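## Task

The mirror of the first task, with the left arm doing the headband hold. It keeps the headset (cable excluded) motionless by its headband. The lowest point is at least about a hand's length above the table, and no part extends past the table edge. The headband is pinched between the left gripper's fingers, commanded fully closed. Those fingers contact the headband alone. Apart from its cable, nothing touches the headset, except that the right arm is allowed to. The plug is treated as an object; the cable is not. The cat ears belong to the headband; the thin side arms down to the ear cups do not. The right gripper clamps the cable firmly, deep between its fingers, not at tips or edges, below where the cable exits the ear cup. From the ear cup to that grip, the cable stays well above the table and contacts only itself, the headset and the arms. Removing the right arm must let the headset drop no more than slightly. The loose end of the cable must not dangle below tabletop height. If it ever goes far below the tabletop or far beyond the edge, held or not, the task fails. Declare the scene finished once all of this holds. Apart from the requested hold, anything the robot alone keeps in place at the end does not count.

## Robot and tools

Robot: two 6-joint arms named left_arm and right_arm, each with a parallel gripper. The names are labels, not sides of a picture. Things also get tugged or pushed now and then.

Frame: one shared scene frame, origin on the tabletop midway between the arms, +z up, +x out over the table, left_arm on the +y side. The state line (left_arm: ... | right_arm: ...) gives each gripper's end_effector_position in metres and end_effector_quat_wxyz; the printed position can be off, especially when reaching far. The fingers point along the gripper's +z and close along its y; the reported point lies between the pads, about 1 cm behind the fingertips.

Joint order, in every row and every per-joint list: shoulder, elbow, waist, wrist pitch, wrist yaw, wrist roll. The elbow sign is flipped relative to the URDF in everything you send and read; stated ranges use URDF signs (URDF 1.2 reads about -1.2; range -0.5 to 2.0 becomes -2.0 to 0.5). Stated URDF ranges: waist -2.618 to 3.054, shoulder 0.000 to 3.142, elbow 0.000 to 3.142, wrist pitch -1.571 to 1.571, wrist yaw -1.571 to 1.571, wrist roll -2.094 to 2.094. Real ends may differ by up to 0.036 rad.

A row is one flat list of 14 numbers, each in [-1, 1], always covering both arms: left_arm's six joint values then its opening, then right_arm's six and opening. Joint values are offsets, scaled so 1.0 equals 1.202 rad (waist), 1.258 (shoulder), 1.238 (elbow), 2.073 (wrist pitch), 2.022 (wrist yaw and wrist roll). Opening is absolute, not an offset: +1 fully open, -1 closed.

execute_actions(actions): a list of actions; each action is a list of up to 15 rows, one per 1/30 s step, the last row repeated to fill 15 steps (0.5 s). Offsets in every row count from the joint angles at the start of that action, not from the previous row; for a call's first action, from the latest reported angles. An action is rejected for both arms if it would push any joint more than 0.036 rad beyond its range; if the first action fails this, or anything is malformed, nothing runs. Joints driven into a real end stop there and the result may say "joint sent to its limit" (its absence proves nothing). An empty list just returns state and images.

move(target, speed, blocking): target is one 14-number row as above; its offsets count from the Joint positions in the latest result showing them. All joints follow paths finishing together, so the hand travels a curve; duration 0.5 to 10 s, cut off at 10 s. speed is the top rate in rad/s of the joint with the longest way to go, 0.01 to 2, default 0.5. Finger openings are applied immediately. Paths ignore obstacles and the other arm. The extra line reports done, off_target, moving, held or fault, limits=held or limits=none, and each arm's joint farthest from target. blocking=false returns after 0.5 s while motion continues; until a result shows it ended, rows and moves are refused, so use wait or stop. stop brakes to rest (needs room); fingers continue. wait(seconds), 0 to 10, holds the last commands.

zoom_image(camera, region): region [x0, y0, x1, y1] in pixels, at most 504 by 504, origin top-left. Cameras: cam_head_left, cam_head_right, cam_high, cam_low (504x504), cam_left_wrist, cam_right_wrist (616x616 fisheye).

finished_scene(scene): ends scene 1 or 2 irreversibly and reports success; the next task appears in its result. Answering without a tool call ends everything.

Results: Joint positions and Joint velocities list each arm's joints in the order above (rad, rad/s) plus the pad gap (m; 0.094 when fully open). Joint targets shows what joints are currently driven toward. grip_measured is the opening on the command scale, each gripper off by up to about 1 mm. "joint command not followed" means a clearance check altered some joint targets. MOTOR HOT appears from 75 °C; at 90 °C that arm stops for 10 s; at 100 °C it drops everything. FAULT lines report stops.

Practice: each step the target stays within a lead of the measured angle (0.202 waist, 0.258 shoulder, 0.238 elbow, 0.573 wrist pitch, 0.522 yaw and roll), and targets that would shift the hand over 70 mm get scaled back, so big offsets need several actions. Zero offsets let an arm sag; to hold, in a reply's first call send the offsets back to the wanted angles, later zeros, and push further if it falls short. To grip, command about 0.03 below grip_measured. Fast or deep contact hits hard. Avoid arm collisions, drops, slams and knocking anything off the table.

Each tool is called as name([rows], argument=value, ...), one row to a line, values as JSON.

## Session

execute_actions(actions=[])

Scene clock: 0.00 s.
left_arm: end_effector_position=(+0.4133, +0.5772, +0.0913) grip_measured=+1.000 end_effector_quat_wxyz=(+0.404, +0.051, +0.886, +0.222) | right_arm: end_effector_position=(+0.5405, -0.1049, +0.1607) grip_measured=+1.000 end_effector_quat_wxyz=(+0.251, +0.350, +0.700, +0.570)
Joint names: [shoulder, elbow, waist, wrist pitch, wrist yaw, wrist roll]
Joint positions: left_arm=[ 1.854 -1.039  0.512  0.195  0.139  0.658  0.094] | right_arm=[ 1.871 -0.984  0.297  0.628 -0.503  1.492  0.094]
Joint velocities: left_arm=[-0.007  0.007 -0.007 -0.081 -0.037  0.037  0.   ] | right_arm=[-0.012 -0.017 -0.002 -0.007 -0.022  0.007  0.   ]
Joint targets: left_arm=[1.841 -1.051 0.512 0.206 0.145 0.652] | right_arm=[1.859 -0.994 0.297 0.636 -0.504 1.485]

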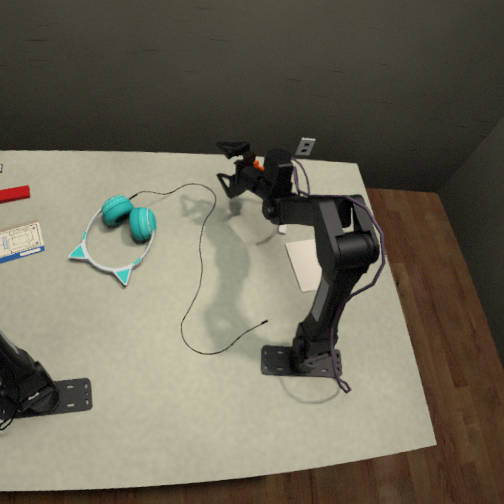

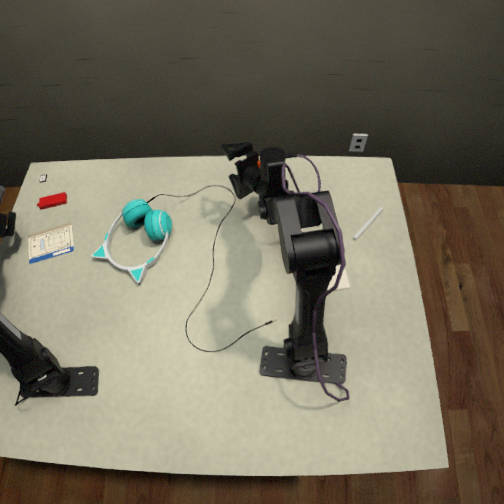

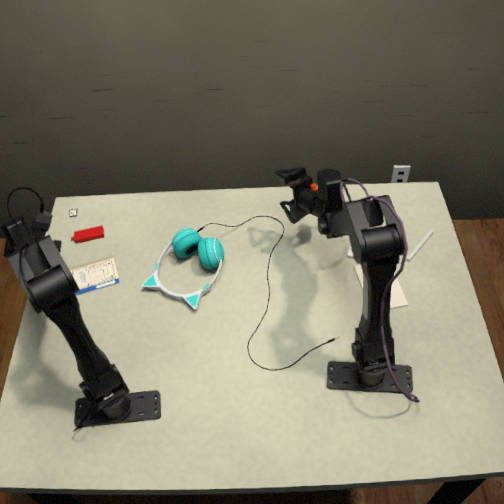

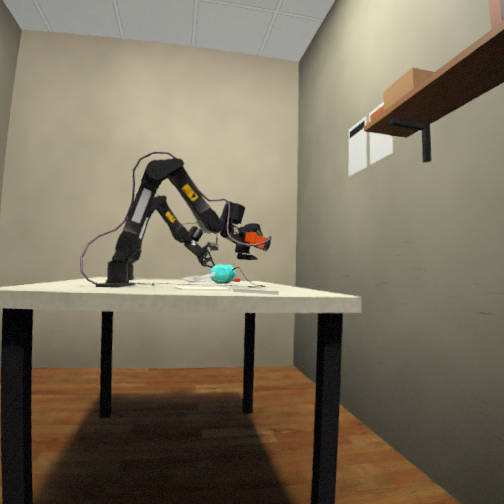

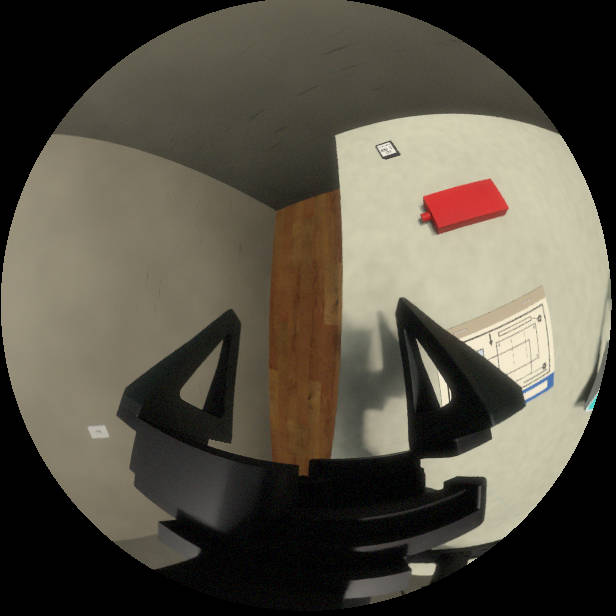

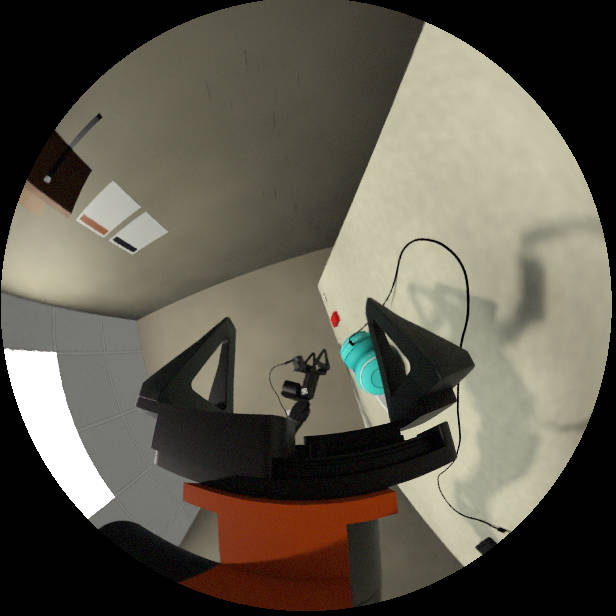

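move(target=[-0.12,-0.25,-0.79,-0.66,-0.069,-1.0,1,-0.1,0,-0.25,0,0.25,-0.74,1], speed=1)

Scene clock: 11.07 s.
left_arm: end_effector_position=(+0.2793, +0.2024, +0.0874) grip_measured=+1.000 end_effector_quat_wxyz=(-0.007, -0.491, +0.871, -0.006) | right_arm: end_effector_position=(+0.5751, -0.3419, +0.2038) grip_measured=+1.000 end_effector_quat_wxyz=(+0.645, +0.045, +0.762, -0.035)
Joint names: [shoulder, elbow, waist, wrist pitch, wrist yaw, wrist roll]
Joint positions: left_arm=[ 1.732 -1.319 -0.431 -1.159  0.018 -1.355  0.094] | right_arm=[ 1.776 -0.984  0.003  0.625 -0.006  0.003  0.094]
Joint velocities: left_arm=[-0.022  0.002 -0.017  0.081 -0.051  0.037  0.   ] | right_arm=[-0.017  0.012 -0.012 -0.007 -0.022  0.022  0.   ]
Joint targets: left_arm=[1.703 -1.348 -0.437 -1.174 -0.001 -1.364] | right_arm=[1.745 -0.984 -0.003 0.628 0.003 -0.004]
move: off_target (left_arm, right_arm); limits=none; left_arm: farthest joint: the shoulder, 0.029 radians from its target (0.151 radians at the start); right_arm: farthest joint: the shoulder, 0.030 radians from its target (0.126 radians at the start)

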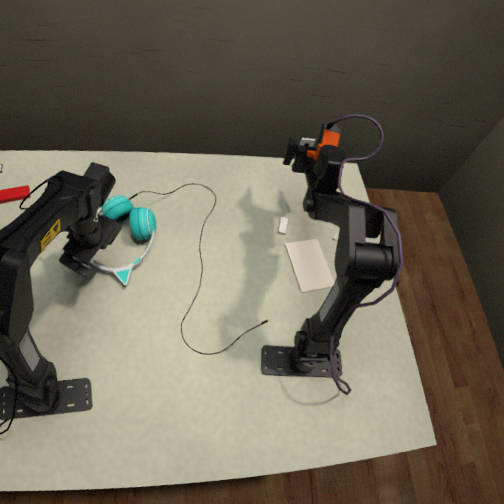

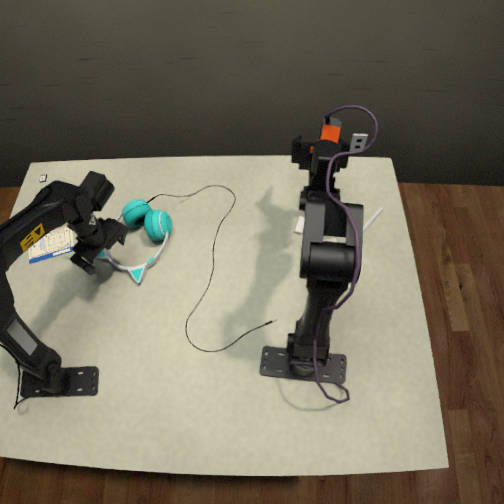

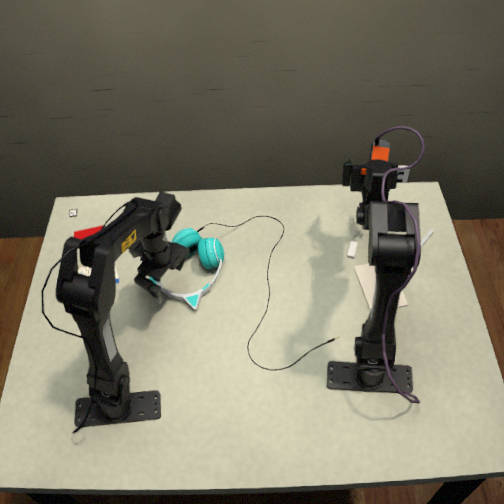

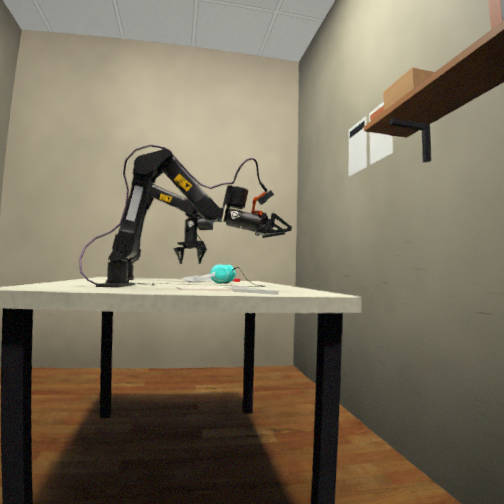

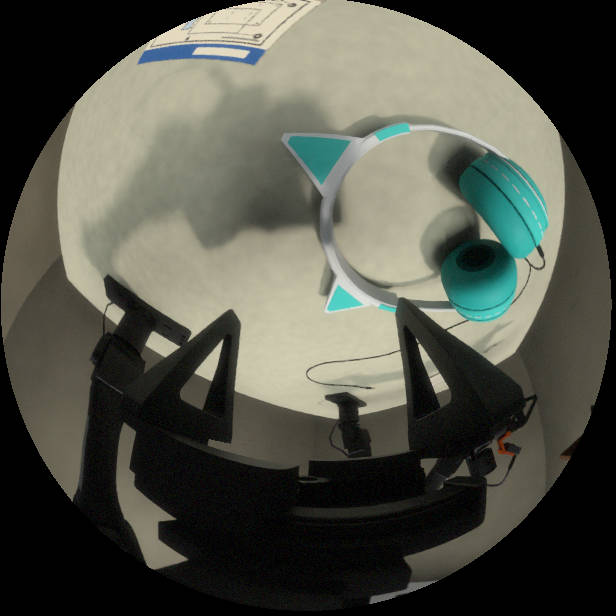

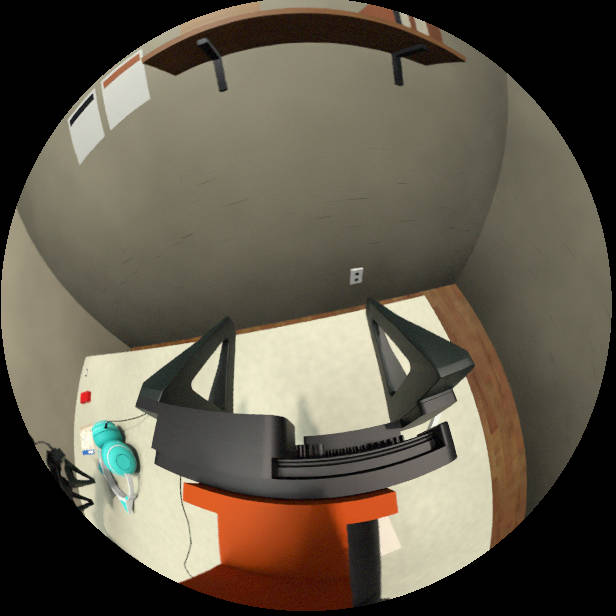

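move(target=[0.1,-0.02,0,0.055,0,0,1,-0.02,0,0,0,0,0,1], speed=0.3)

Scene clock: 14.77 s.
left_arm: end_effector_position=(+0.2967, +0.1962, +0.0497) grip_measured=+1.000 end_effector_quat_wxyz=(-0.016, -0.491, +0.871, +0.003) | right_arm: end_effector_position=(+0.5751, -0.3420, +0.2038) grip_measured=+1.000 end_effector_quat_wxyz=(+0.645, +0.045, +0.762, -0.035)
Joint names: [shoulder, elbow, waist, wrist pitch, wrist yaw, wrist roll]
Joint positions: left_arm=[ 1.857 -1.319 -0.431 -1.059  0.019 -1.355  0.094] | right_arm=[ 1.776 -0.984  0.003  0.625 -0.006  0.003  0.094]
Joint velocities: left_arm=[ 0.007  0.007 -0.007 -0.066 -0.022  0.051  0.   ] | right_arm=[-0.002  0.022 -0.002 -0.081  0.037 -0.037  0.   ]
Joint targets: left_arm=[1.858 -1.344 -0.431 -1.044 0.018 -1.355] | right_arm=[1.750 -0.984 0.003 0.625 -0.006 0.003]
move: off_target (left_arm, right_arm); limits=none; left_arm: farthest joint: the elbow, 0.025 radians from its target (0.025 radians at the start); right_arm: farthest joint: the shoulder, 0.025 radians from its target (0.025 radians at the start)

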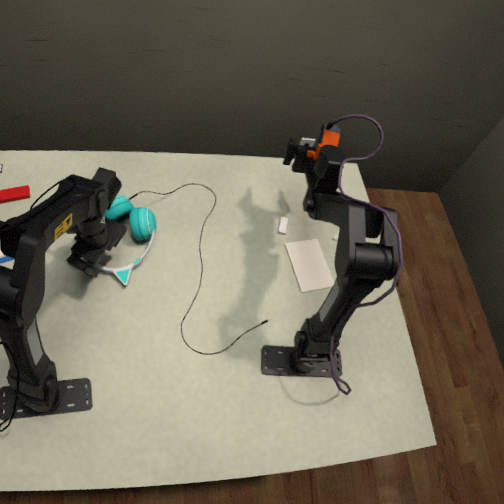

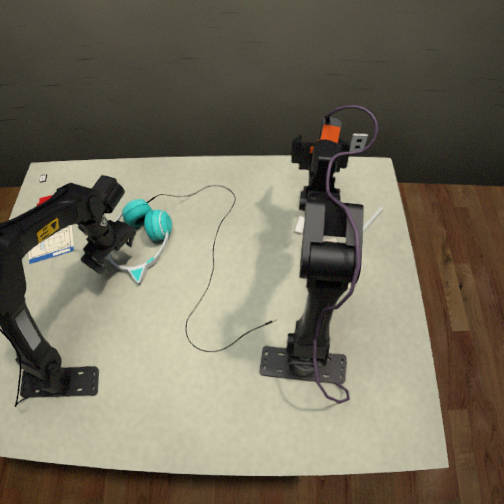

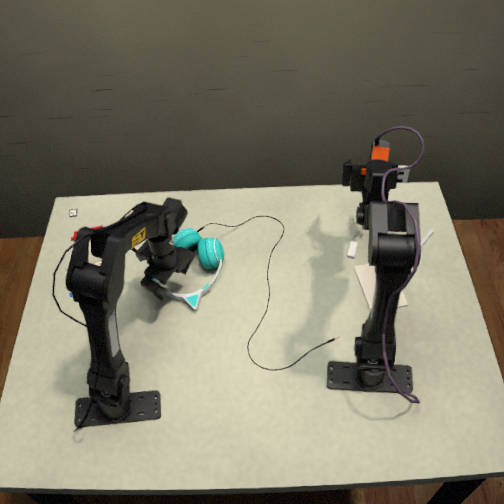

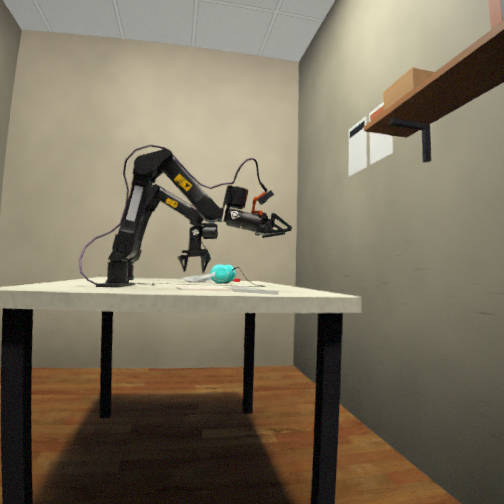

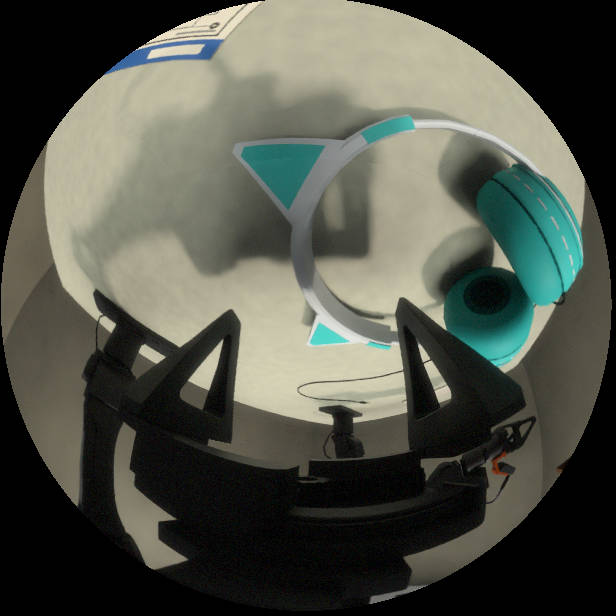

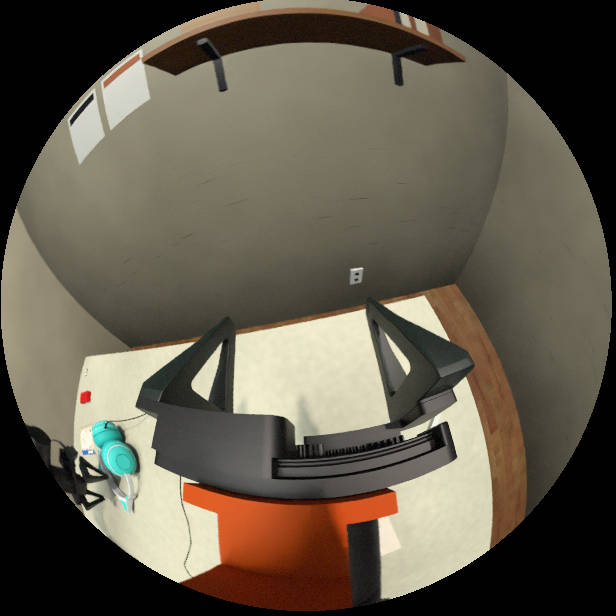

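move(target=[0.04,0.05,0.055,0.055,0,-0.07,1,-0.02,0,0,0,0,0,1], speed=0.2)

move(target=[0,0,0,0,0,0,-1,-0.02,0,0,0,0,0,1])

Scene clock: 19.73 s.
left_arm: end_effector_position=(+0.3056, +0.2123, +0.0233) grip_measured=+1.000 end_effector_quat_wxyz=(-0.015, -0.571, +0.821, +0.002) | right_arm: end_effector_position=(+0.5751, -0.3420, +0.2038) grip_measured=+1.000 end_effector_quat_wxyz=(+0.645, +0.045, +0.762, -0.035)
Joint names: [shoulder, elbow, waist, wrist pitch, wrist yaw, wrist roll]
Joint positions: left_arm=[ 1.9   -1.266 -0.375 -0.959  0.021 -1.487  0.094] | right_arm=[ 1.776 -0.984  0.003  0.625 -0.006  0.003  0.094]
Joint velocities: left_arm=[-0.002  0.007 -0.007  0.007  0.037  0.051  0.   ] | right_arm=[-0.007  0.017 -0.022 -0.007 -0.037 -0.007  0.   ]
Joint targets: left_arm=[1.907 -1.257 -0.364 -0.945 0.019 -1.497] | right_arm=[1.750 -0.984 0.003 0.625 -0.006 0.003]
move: off_target (right_arm); limits=none; left_arm: farthest joint: the wrist pitch, 0.014 radians from its target (0.114 radians at the start); right_arm: farthest joint: the shoulder, 0.025 radians from its target (0.025 radians at the start)

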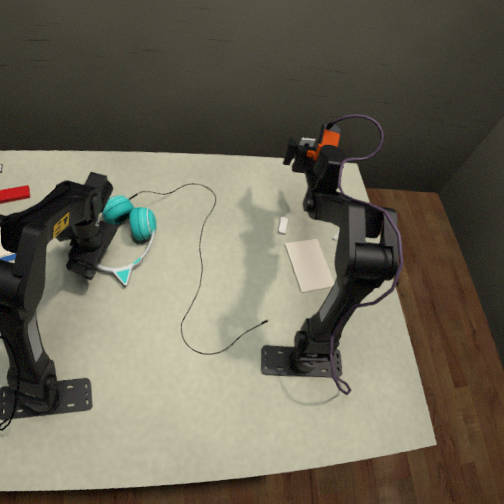

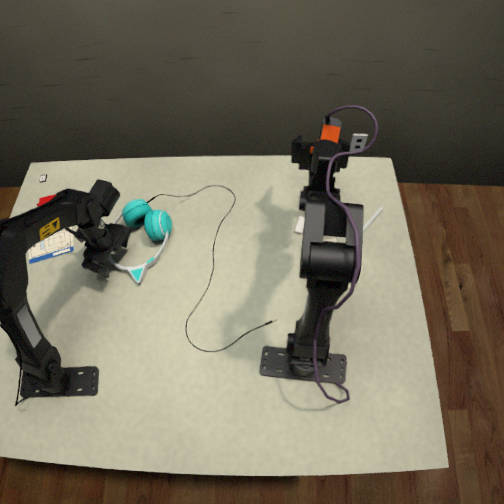

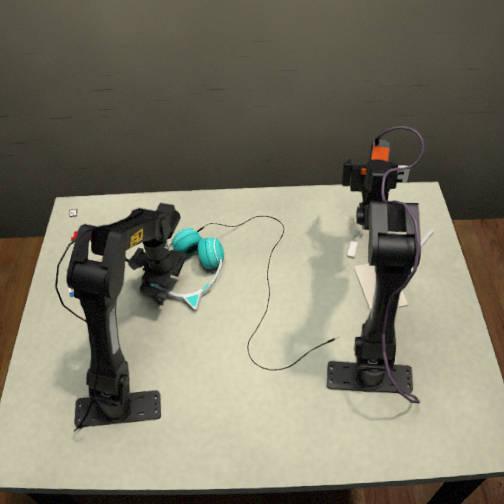

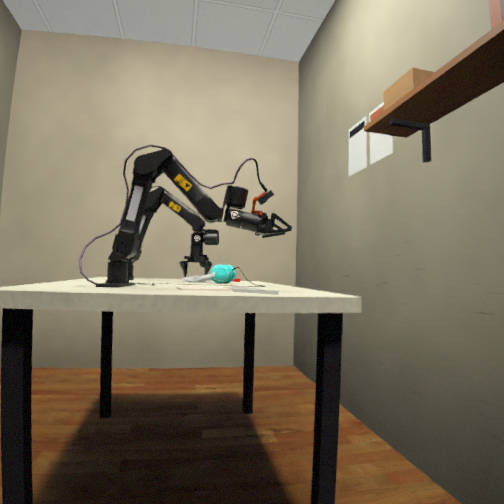

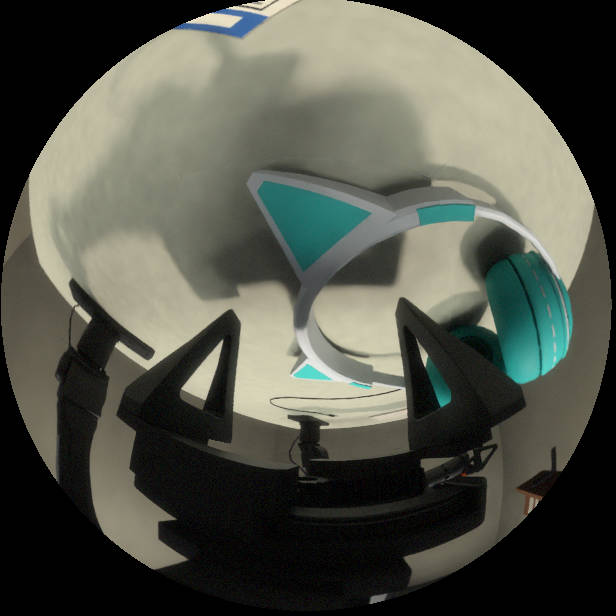

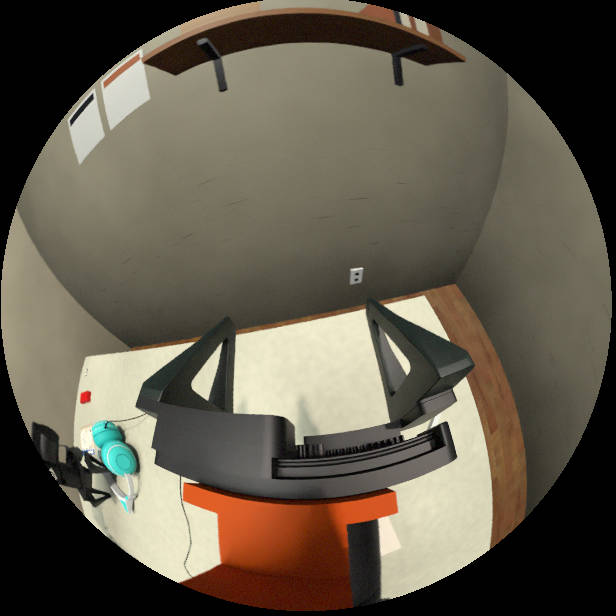

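Scene clock: 20.43 s.
left_arm: end_effector_position=(+0.3063, +0.2111, +0.0233) grip_measured=-0.858 end_effector_quat_wxyz=(-0.017, -0.572, +0.820, -0.002) | right_arm: end_effector_position=(+0.5751, -0.3420, +0.2038) grip_measured=+1.000 end_effector_quat_wxyz=(+0.645, +0.045, +0.762, -0.035)
Joint names: [shoulder, elbow, waist, wrist pitch, wrist yaw, wrist roll]
Joint positions: left_arm=[ 1.9   -1.266 -0.374 -0.955  0.028 -1.489  0.007] | right_arm=[ 1.776 -0.984  0.003  0.625 -0.006  0.003  0.094]
Joint velocities: left_arm=[ 0.002 -0.002 -0.007 -0.037 -0.051 -0.051  0.001] | right_arm=[-0.012  0.022  0.002  0.051  0.007 -0.051  0.   ]
Joint targets: left_arm=[1.900 -1.266 -0.376 -0.959 0.020 -1.487] | right_arm=[1.750 -0.984 0.003 0.625 -0.006 0.003]
move: off_target (right_arm); limits=none; left_arm: farthest joint: the wrist yaw, 0.007 radians from its target (0.000 radians at the start); right_arm: farthest joint: the shoulder, 0.025 radians from its target (0.025 radians at the start)

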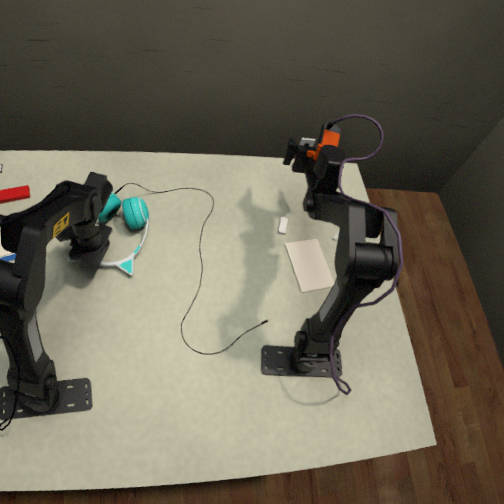

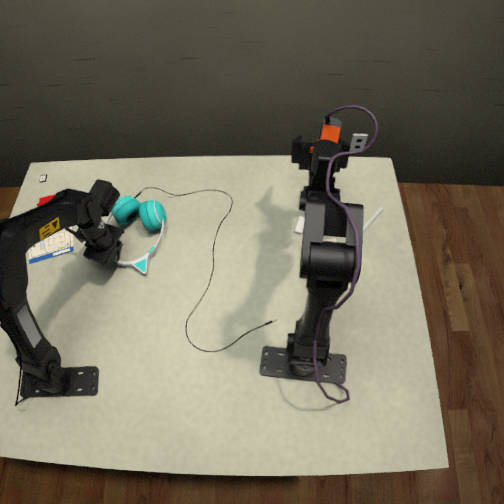

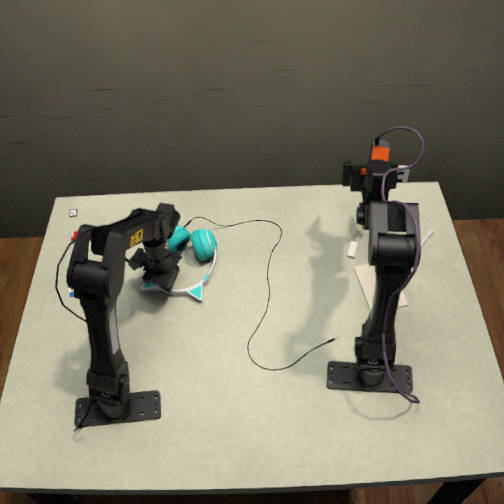

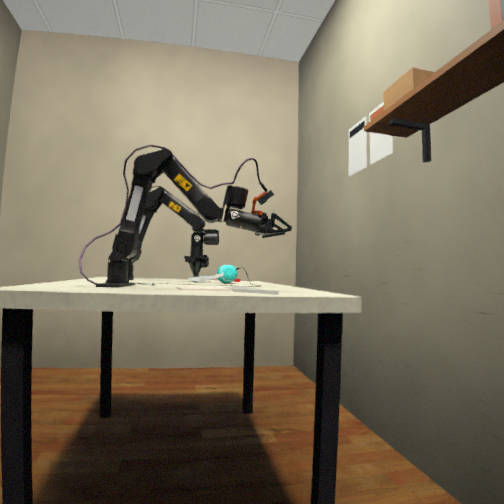

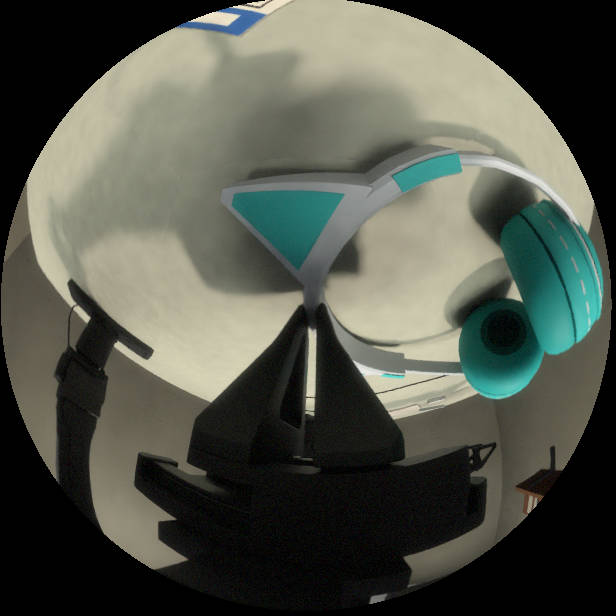

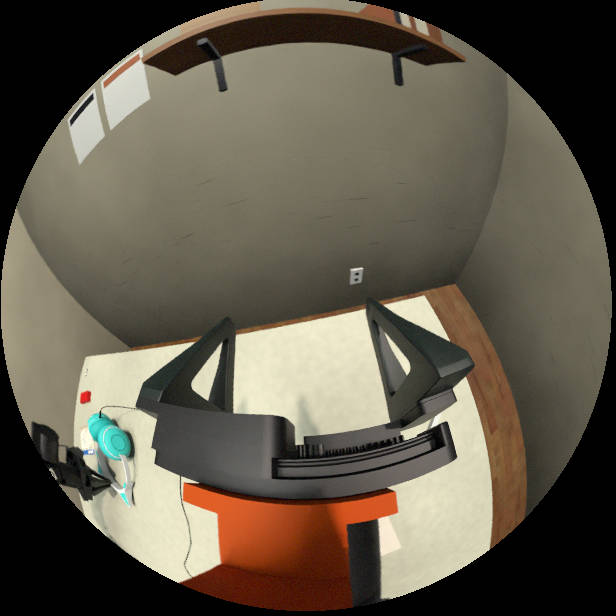

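move(target=[-0.2,-0.45,0,-0.27,0,0.3,-1,-0.02,0,0,0,0,0,1], speed=0.4)

move(target=[-0.1,0,-0.1,0.1,0,0.4,-1,-0.02,0,0,0,0,0,1])

move(target=[-0.22,0.1,-0.15,0.58,0,0.8,-1,-0.12,0.23,0,0.11,0,0,1])

Scene clock: 26.43 s.
left_arm: end_effector_position=(+0.3017, +0.2120, +0.2289) grip_measured=-0.991 end_effector_quat_wxyz=(+0.073, -0.303, +0.948, -0.066) | right_arm: end_effector_position=(+0.5751, -0.3420, +0.2038) grip_measured=+1.000 end_effector_quat_wxyz=(+0.645, +0.045, +0.762, -0.035)
Joint names: [shoulder, elbow, waist, wrist pitch, wrist yaw, wrist roll]
Joint positions: left_arm=[ 1.669 -1.799 -0.374 -1.506  0.03  -0.894  0.   ] | right_arm=[ 1.776 -0.984  0.003  0.625 -0.006  0.003  0.094]
Joint velocities: left_arm=[-0.017  0.007 -0.022  0.037 -0.007  0.11   0.   ] | right_arm=[ 0.012 -0.007 -0.007  0.095  0.051 -0.037  0.   ]
Joint targets: left_arm=[1.649 -1.823 -0.374 -1.515 0.029 -0.883] | right_arm=[1.750 -0.984 0.003 0.625 -0.006 0.003]
move: off_target (left_arm, right_arm); limits=none; left_arm: farthest joint: the elbow, 0.024 radians from its target (0.557 radians at the start); right_arm: farthest joint: the shoulder, 0.025 radians from its target (0.025 radians at the start)

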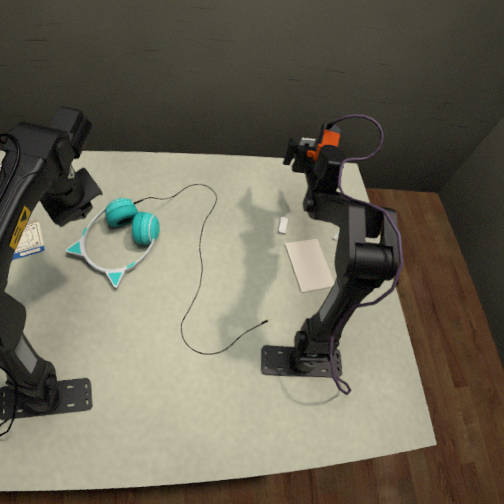

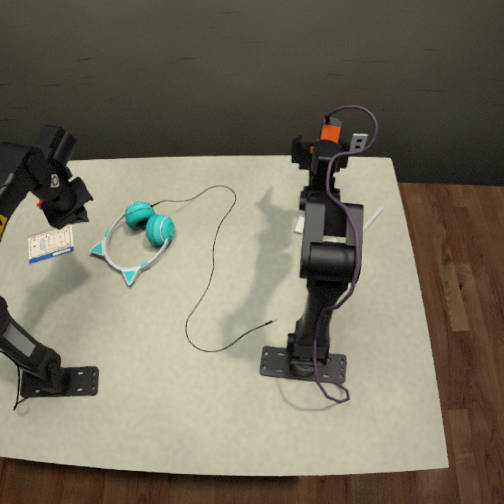

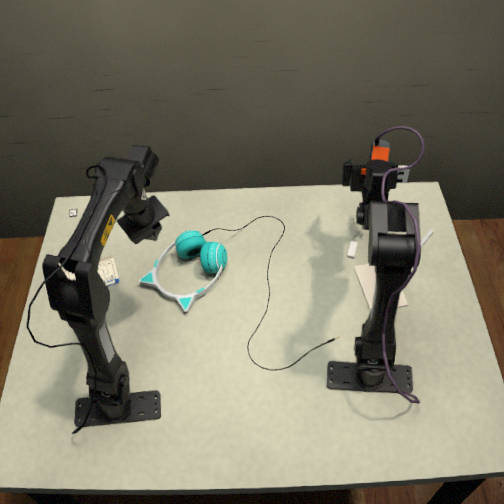

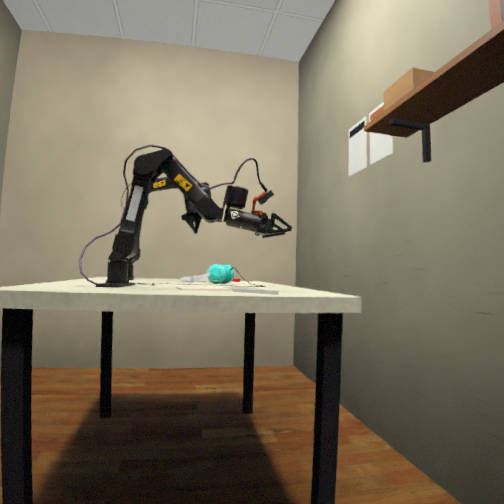

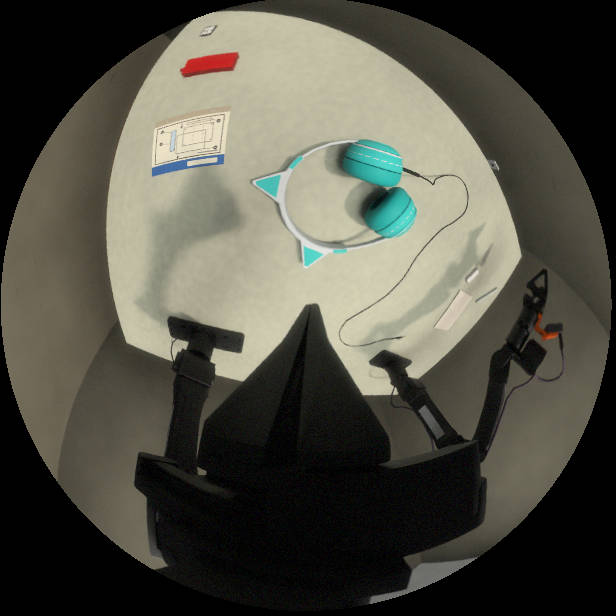

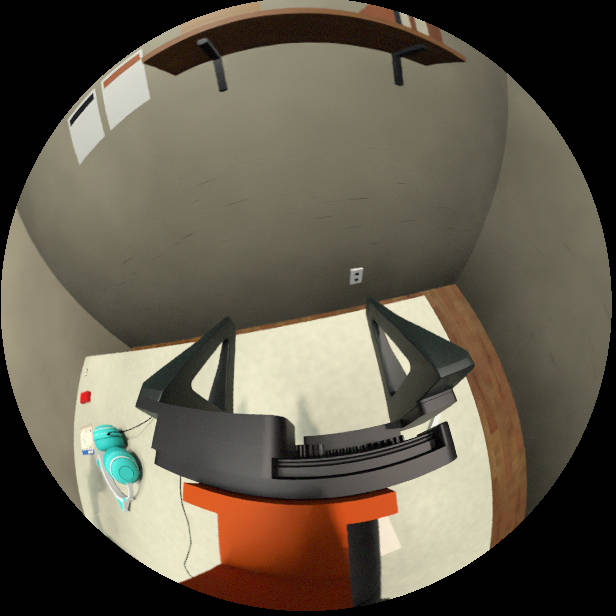

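Scene clock: 28.83 s.
left_arm: end_effector_position=(+0.3171, +0.1675, +0.2748) grip_measured=-0.991 end_effector_quat_wxyz=(+0.223, +0.142, +0.962, -0.069) | right_arm: end_effector_position=(+0.5751, -0.3420, +0.2038) grip_measured=+1.000 end_effector_quat_wxyz=(+0.645, +0.045, +0.762, -0.035)
Joint names: [shoulder, elbow, waist, wrist pitch, wrist yaw, wrist roll]
Joint positions: left_arm=[ 1.572 -1.799 -0.483 -1.326  0.03  -0.095  0.   ] | right_arm=[ 1.776 -0.984  0.003  0.625 -0.006  0.003  0.094]
Joint velocities: left_arm=[0.002 0.002 0.002 0.007 0.007 0.051 0.001] | right_arm=[-0.012 -0.007  0.002  0.066 -0.066  0.051  0.   ]
Joint targets: left_arm=[1.543 -1.799 -0.495 -1.299 0.030 -0.085] | right_arm=[1.750 -0.984 0.003 0.625 -0.006 0.003]
move: off_target (left_arm, right_arm); limits=none; left_arm: farthest joint: the shoulder, 0.029 radians from its target (0.125 radians at the start); right_arm: farthest joint: the shoulder, 0.025 radians from its target (0.025 radians at the start)

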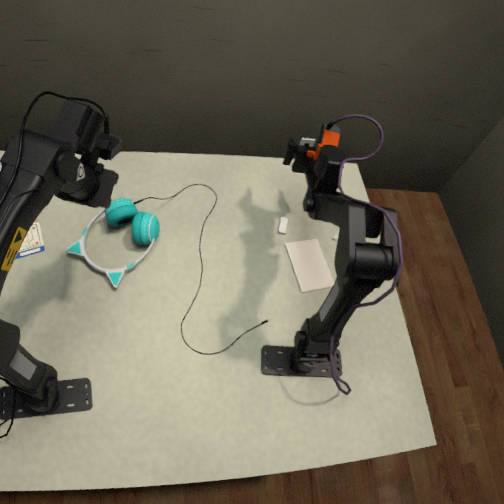

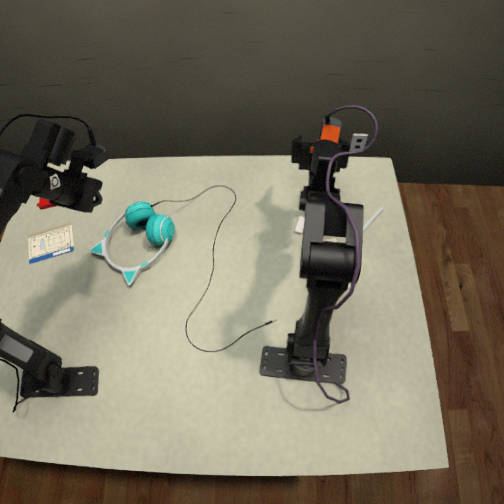

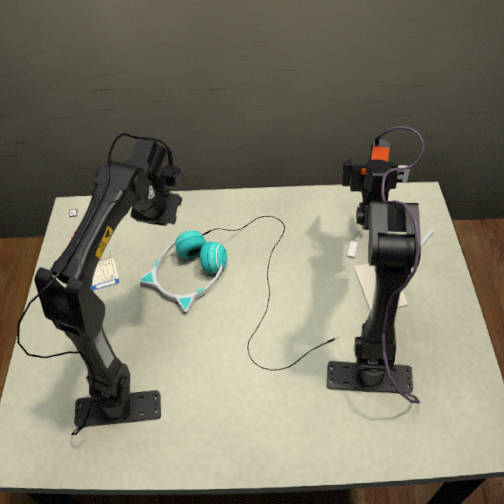

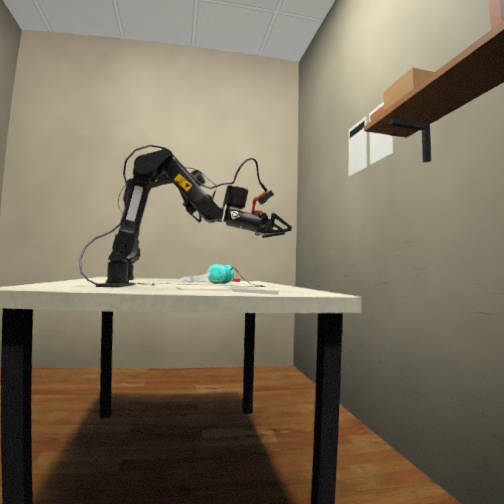

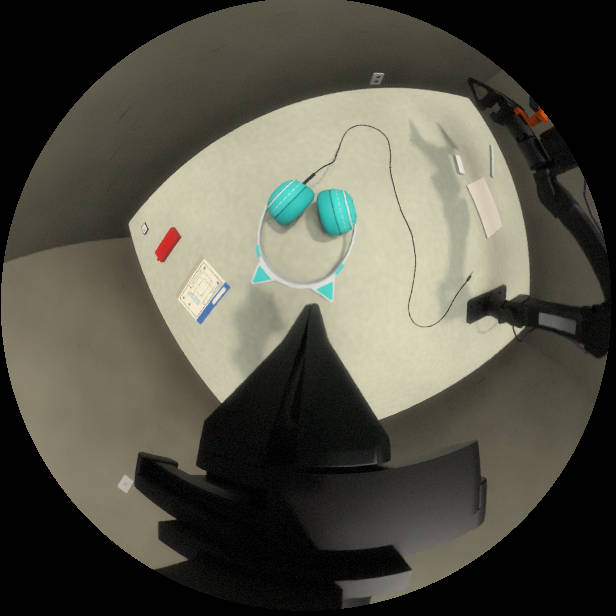

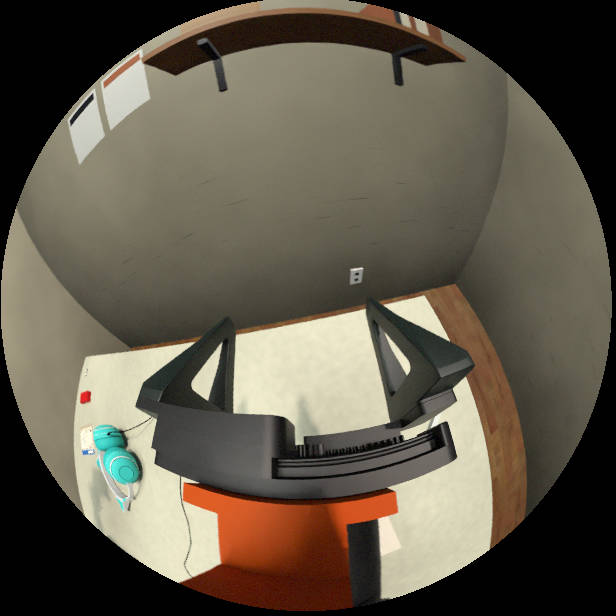

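Scene clock: 32.87 s.
left_arm: end_effector_position=(+0.3303, +0.0895, +0.5691) grip_measured=-0.991 end_effector_quat_wxyz=(+0.691, +0.547, +0.311, +0.356) | right_arm: end_effector_position=(+0.5228, -0.3357, +0.1907) grip_measured=+1.000 end_effector_quat_wxyz=(+0.666, +0.044, +0.744, -0.037)
Joint names: [shoulder, elbow, waist, wrist pitch, wrist yaw, wrist roll]
Joint positions: left_arm=[ 1.321 -1.684 -0.65  -0.153  0.03   1.525  0.   ] | right_arm=[ 1.654 -0.709  0.003  0.835 -0.006  0.003  0.094]
Joint velocities: left_arm=[ 0.017  0.002 -0.002  0.051 -0.051 -0.037 -0.   ] | right_arm=[-0.012 -0.002  0.002 -0.007 -0.051 -0.037  0.   ]
Joint targets: left_arm=[1.295 -1.675 -0.663 -0.123 0.030 1.523] | right_arm=[1.625 -0.700 0.003 0.853 -0.006 0.003]
move: off_target (left_arm, right_arm); limits=none; left_arm: farthest joint: the wrist pitch, 0.029 radians from its target (1.202 radians at the start); right_arm: farthest joint: the shoulder, 0.029 radians from its target (0.151 radians at the start)

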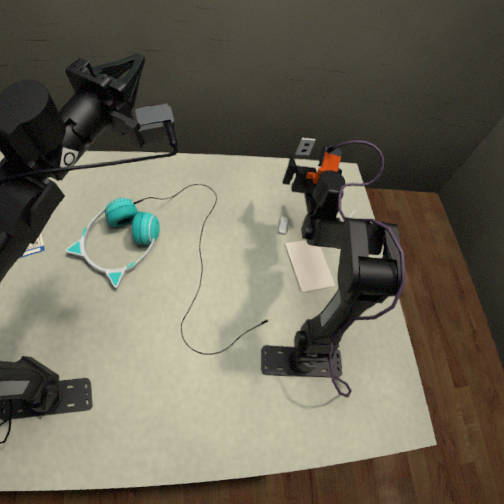

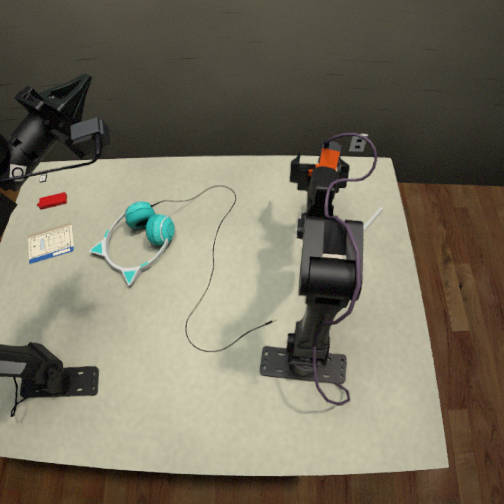

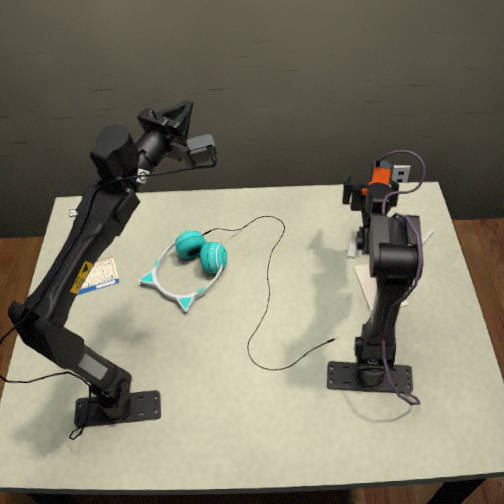

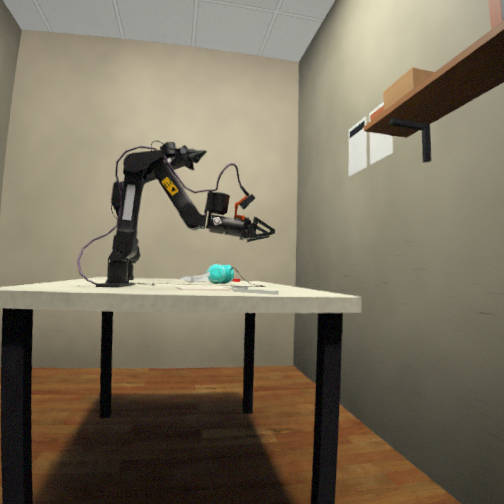

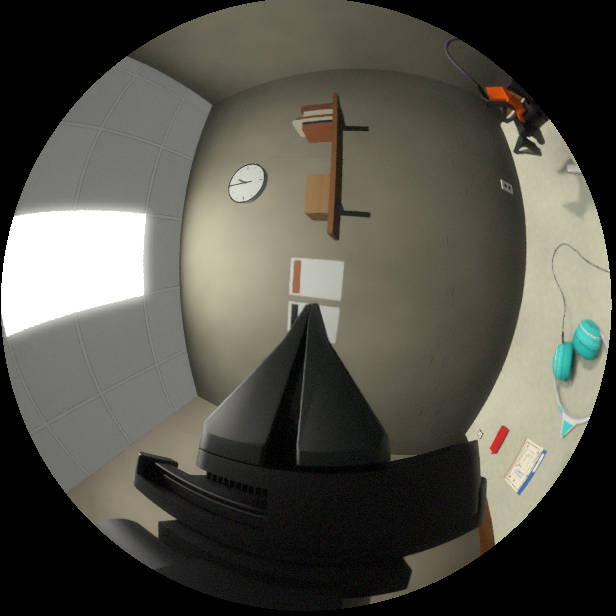

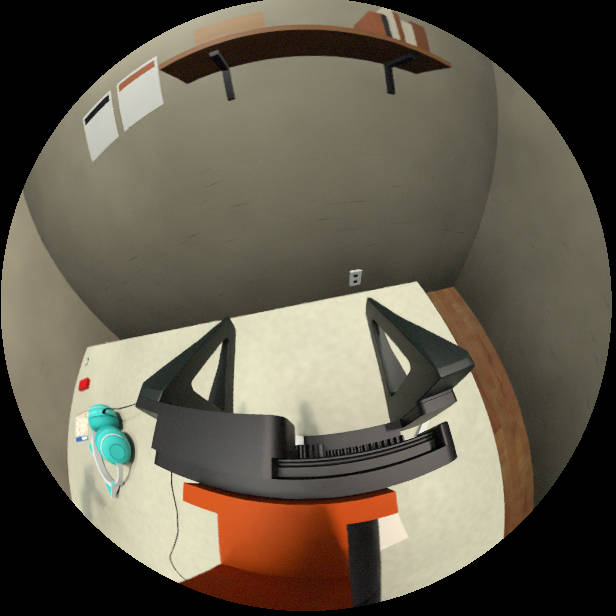

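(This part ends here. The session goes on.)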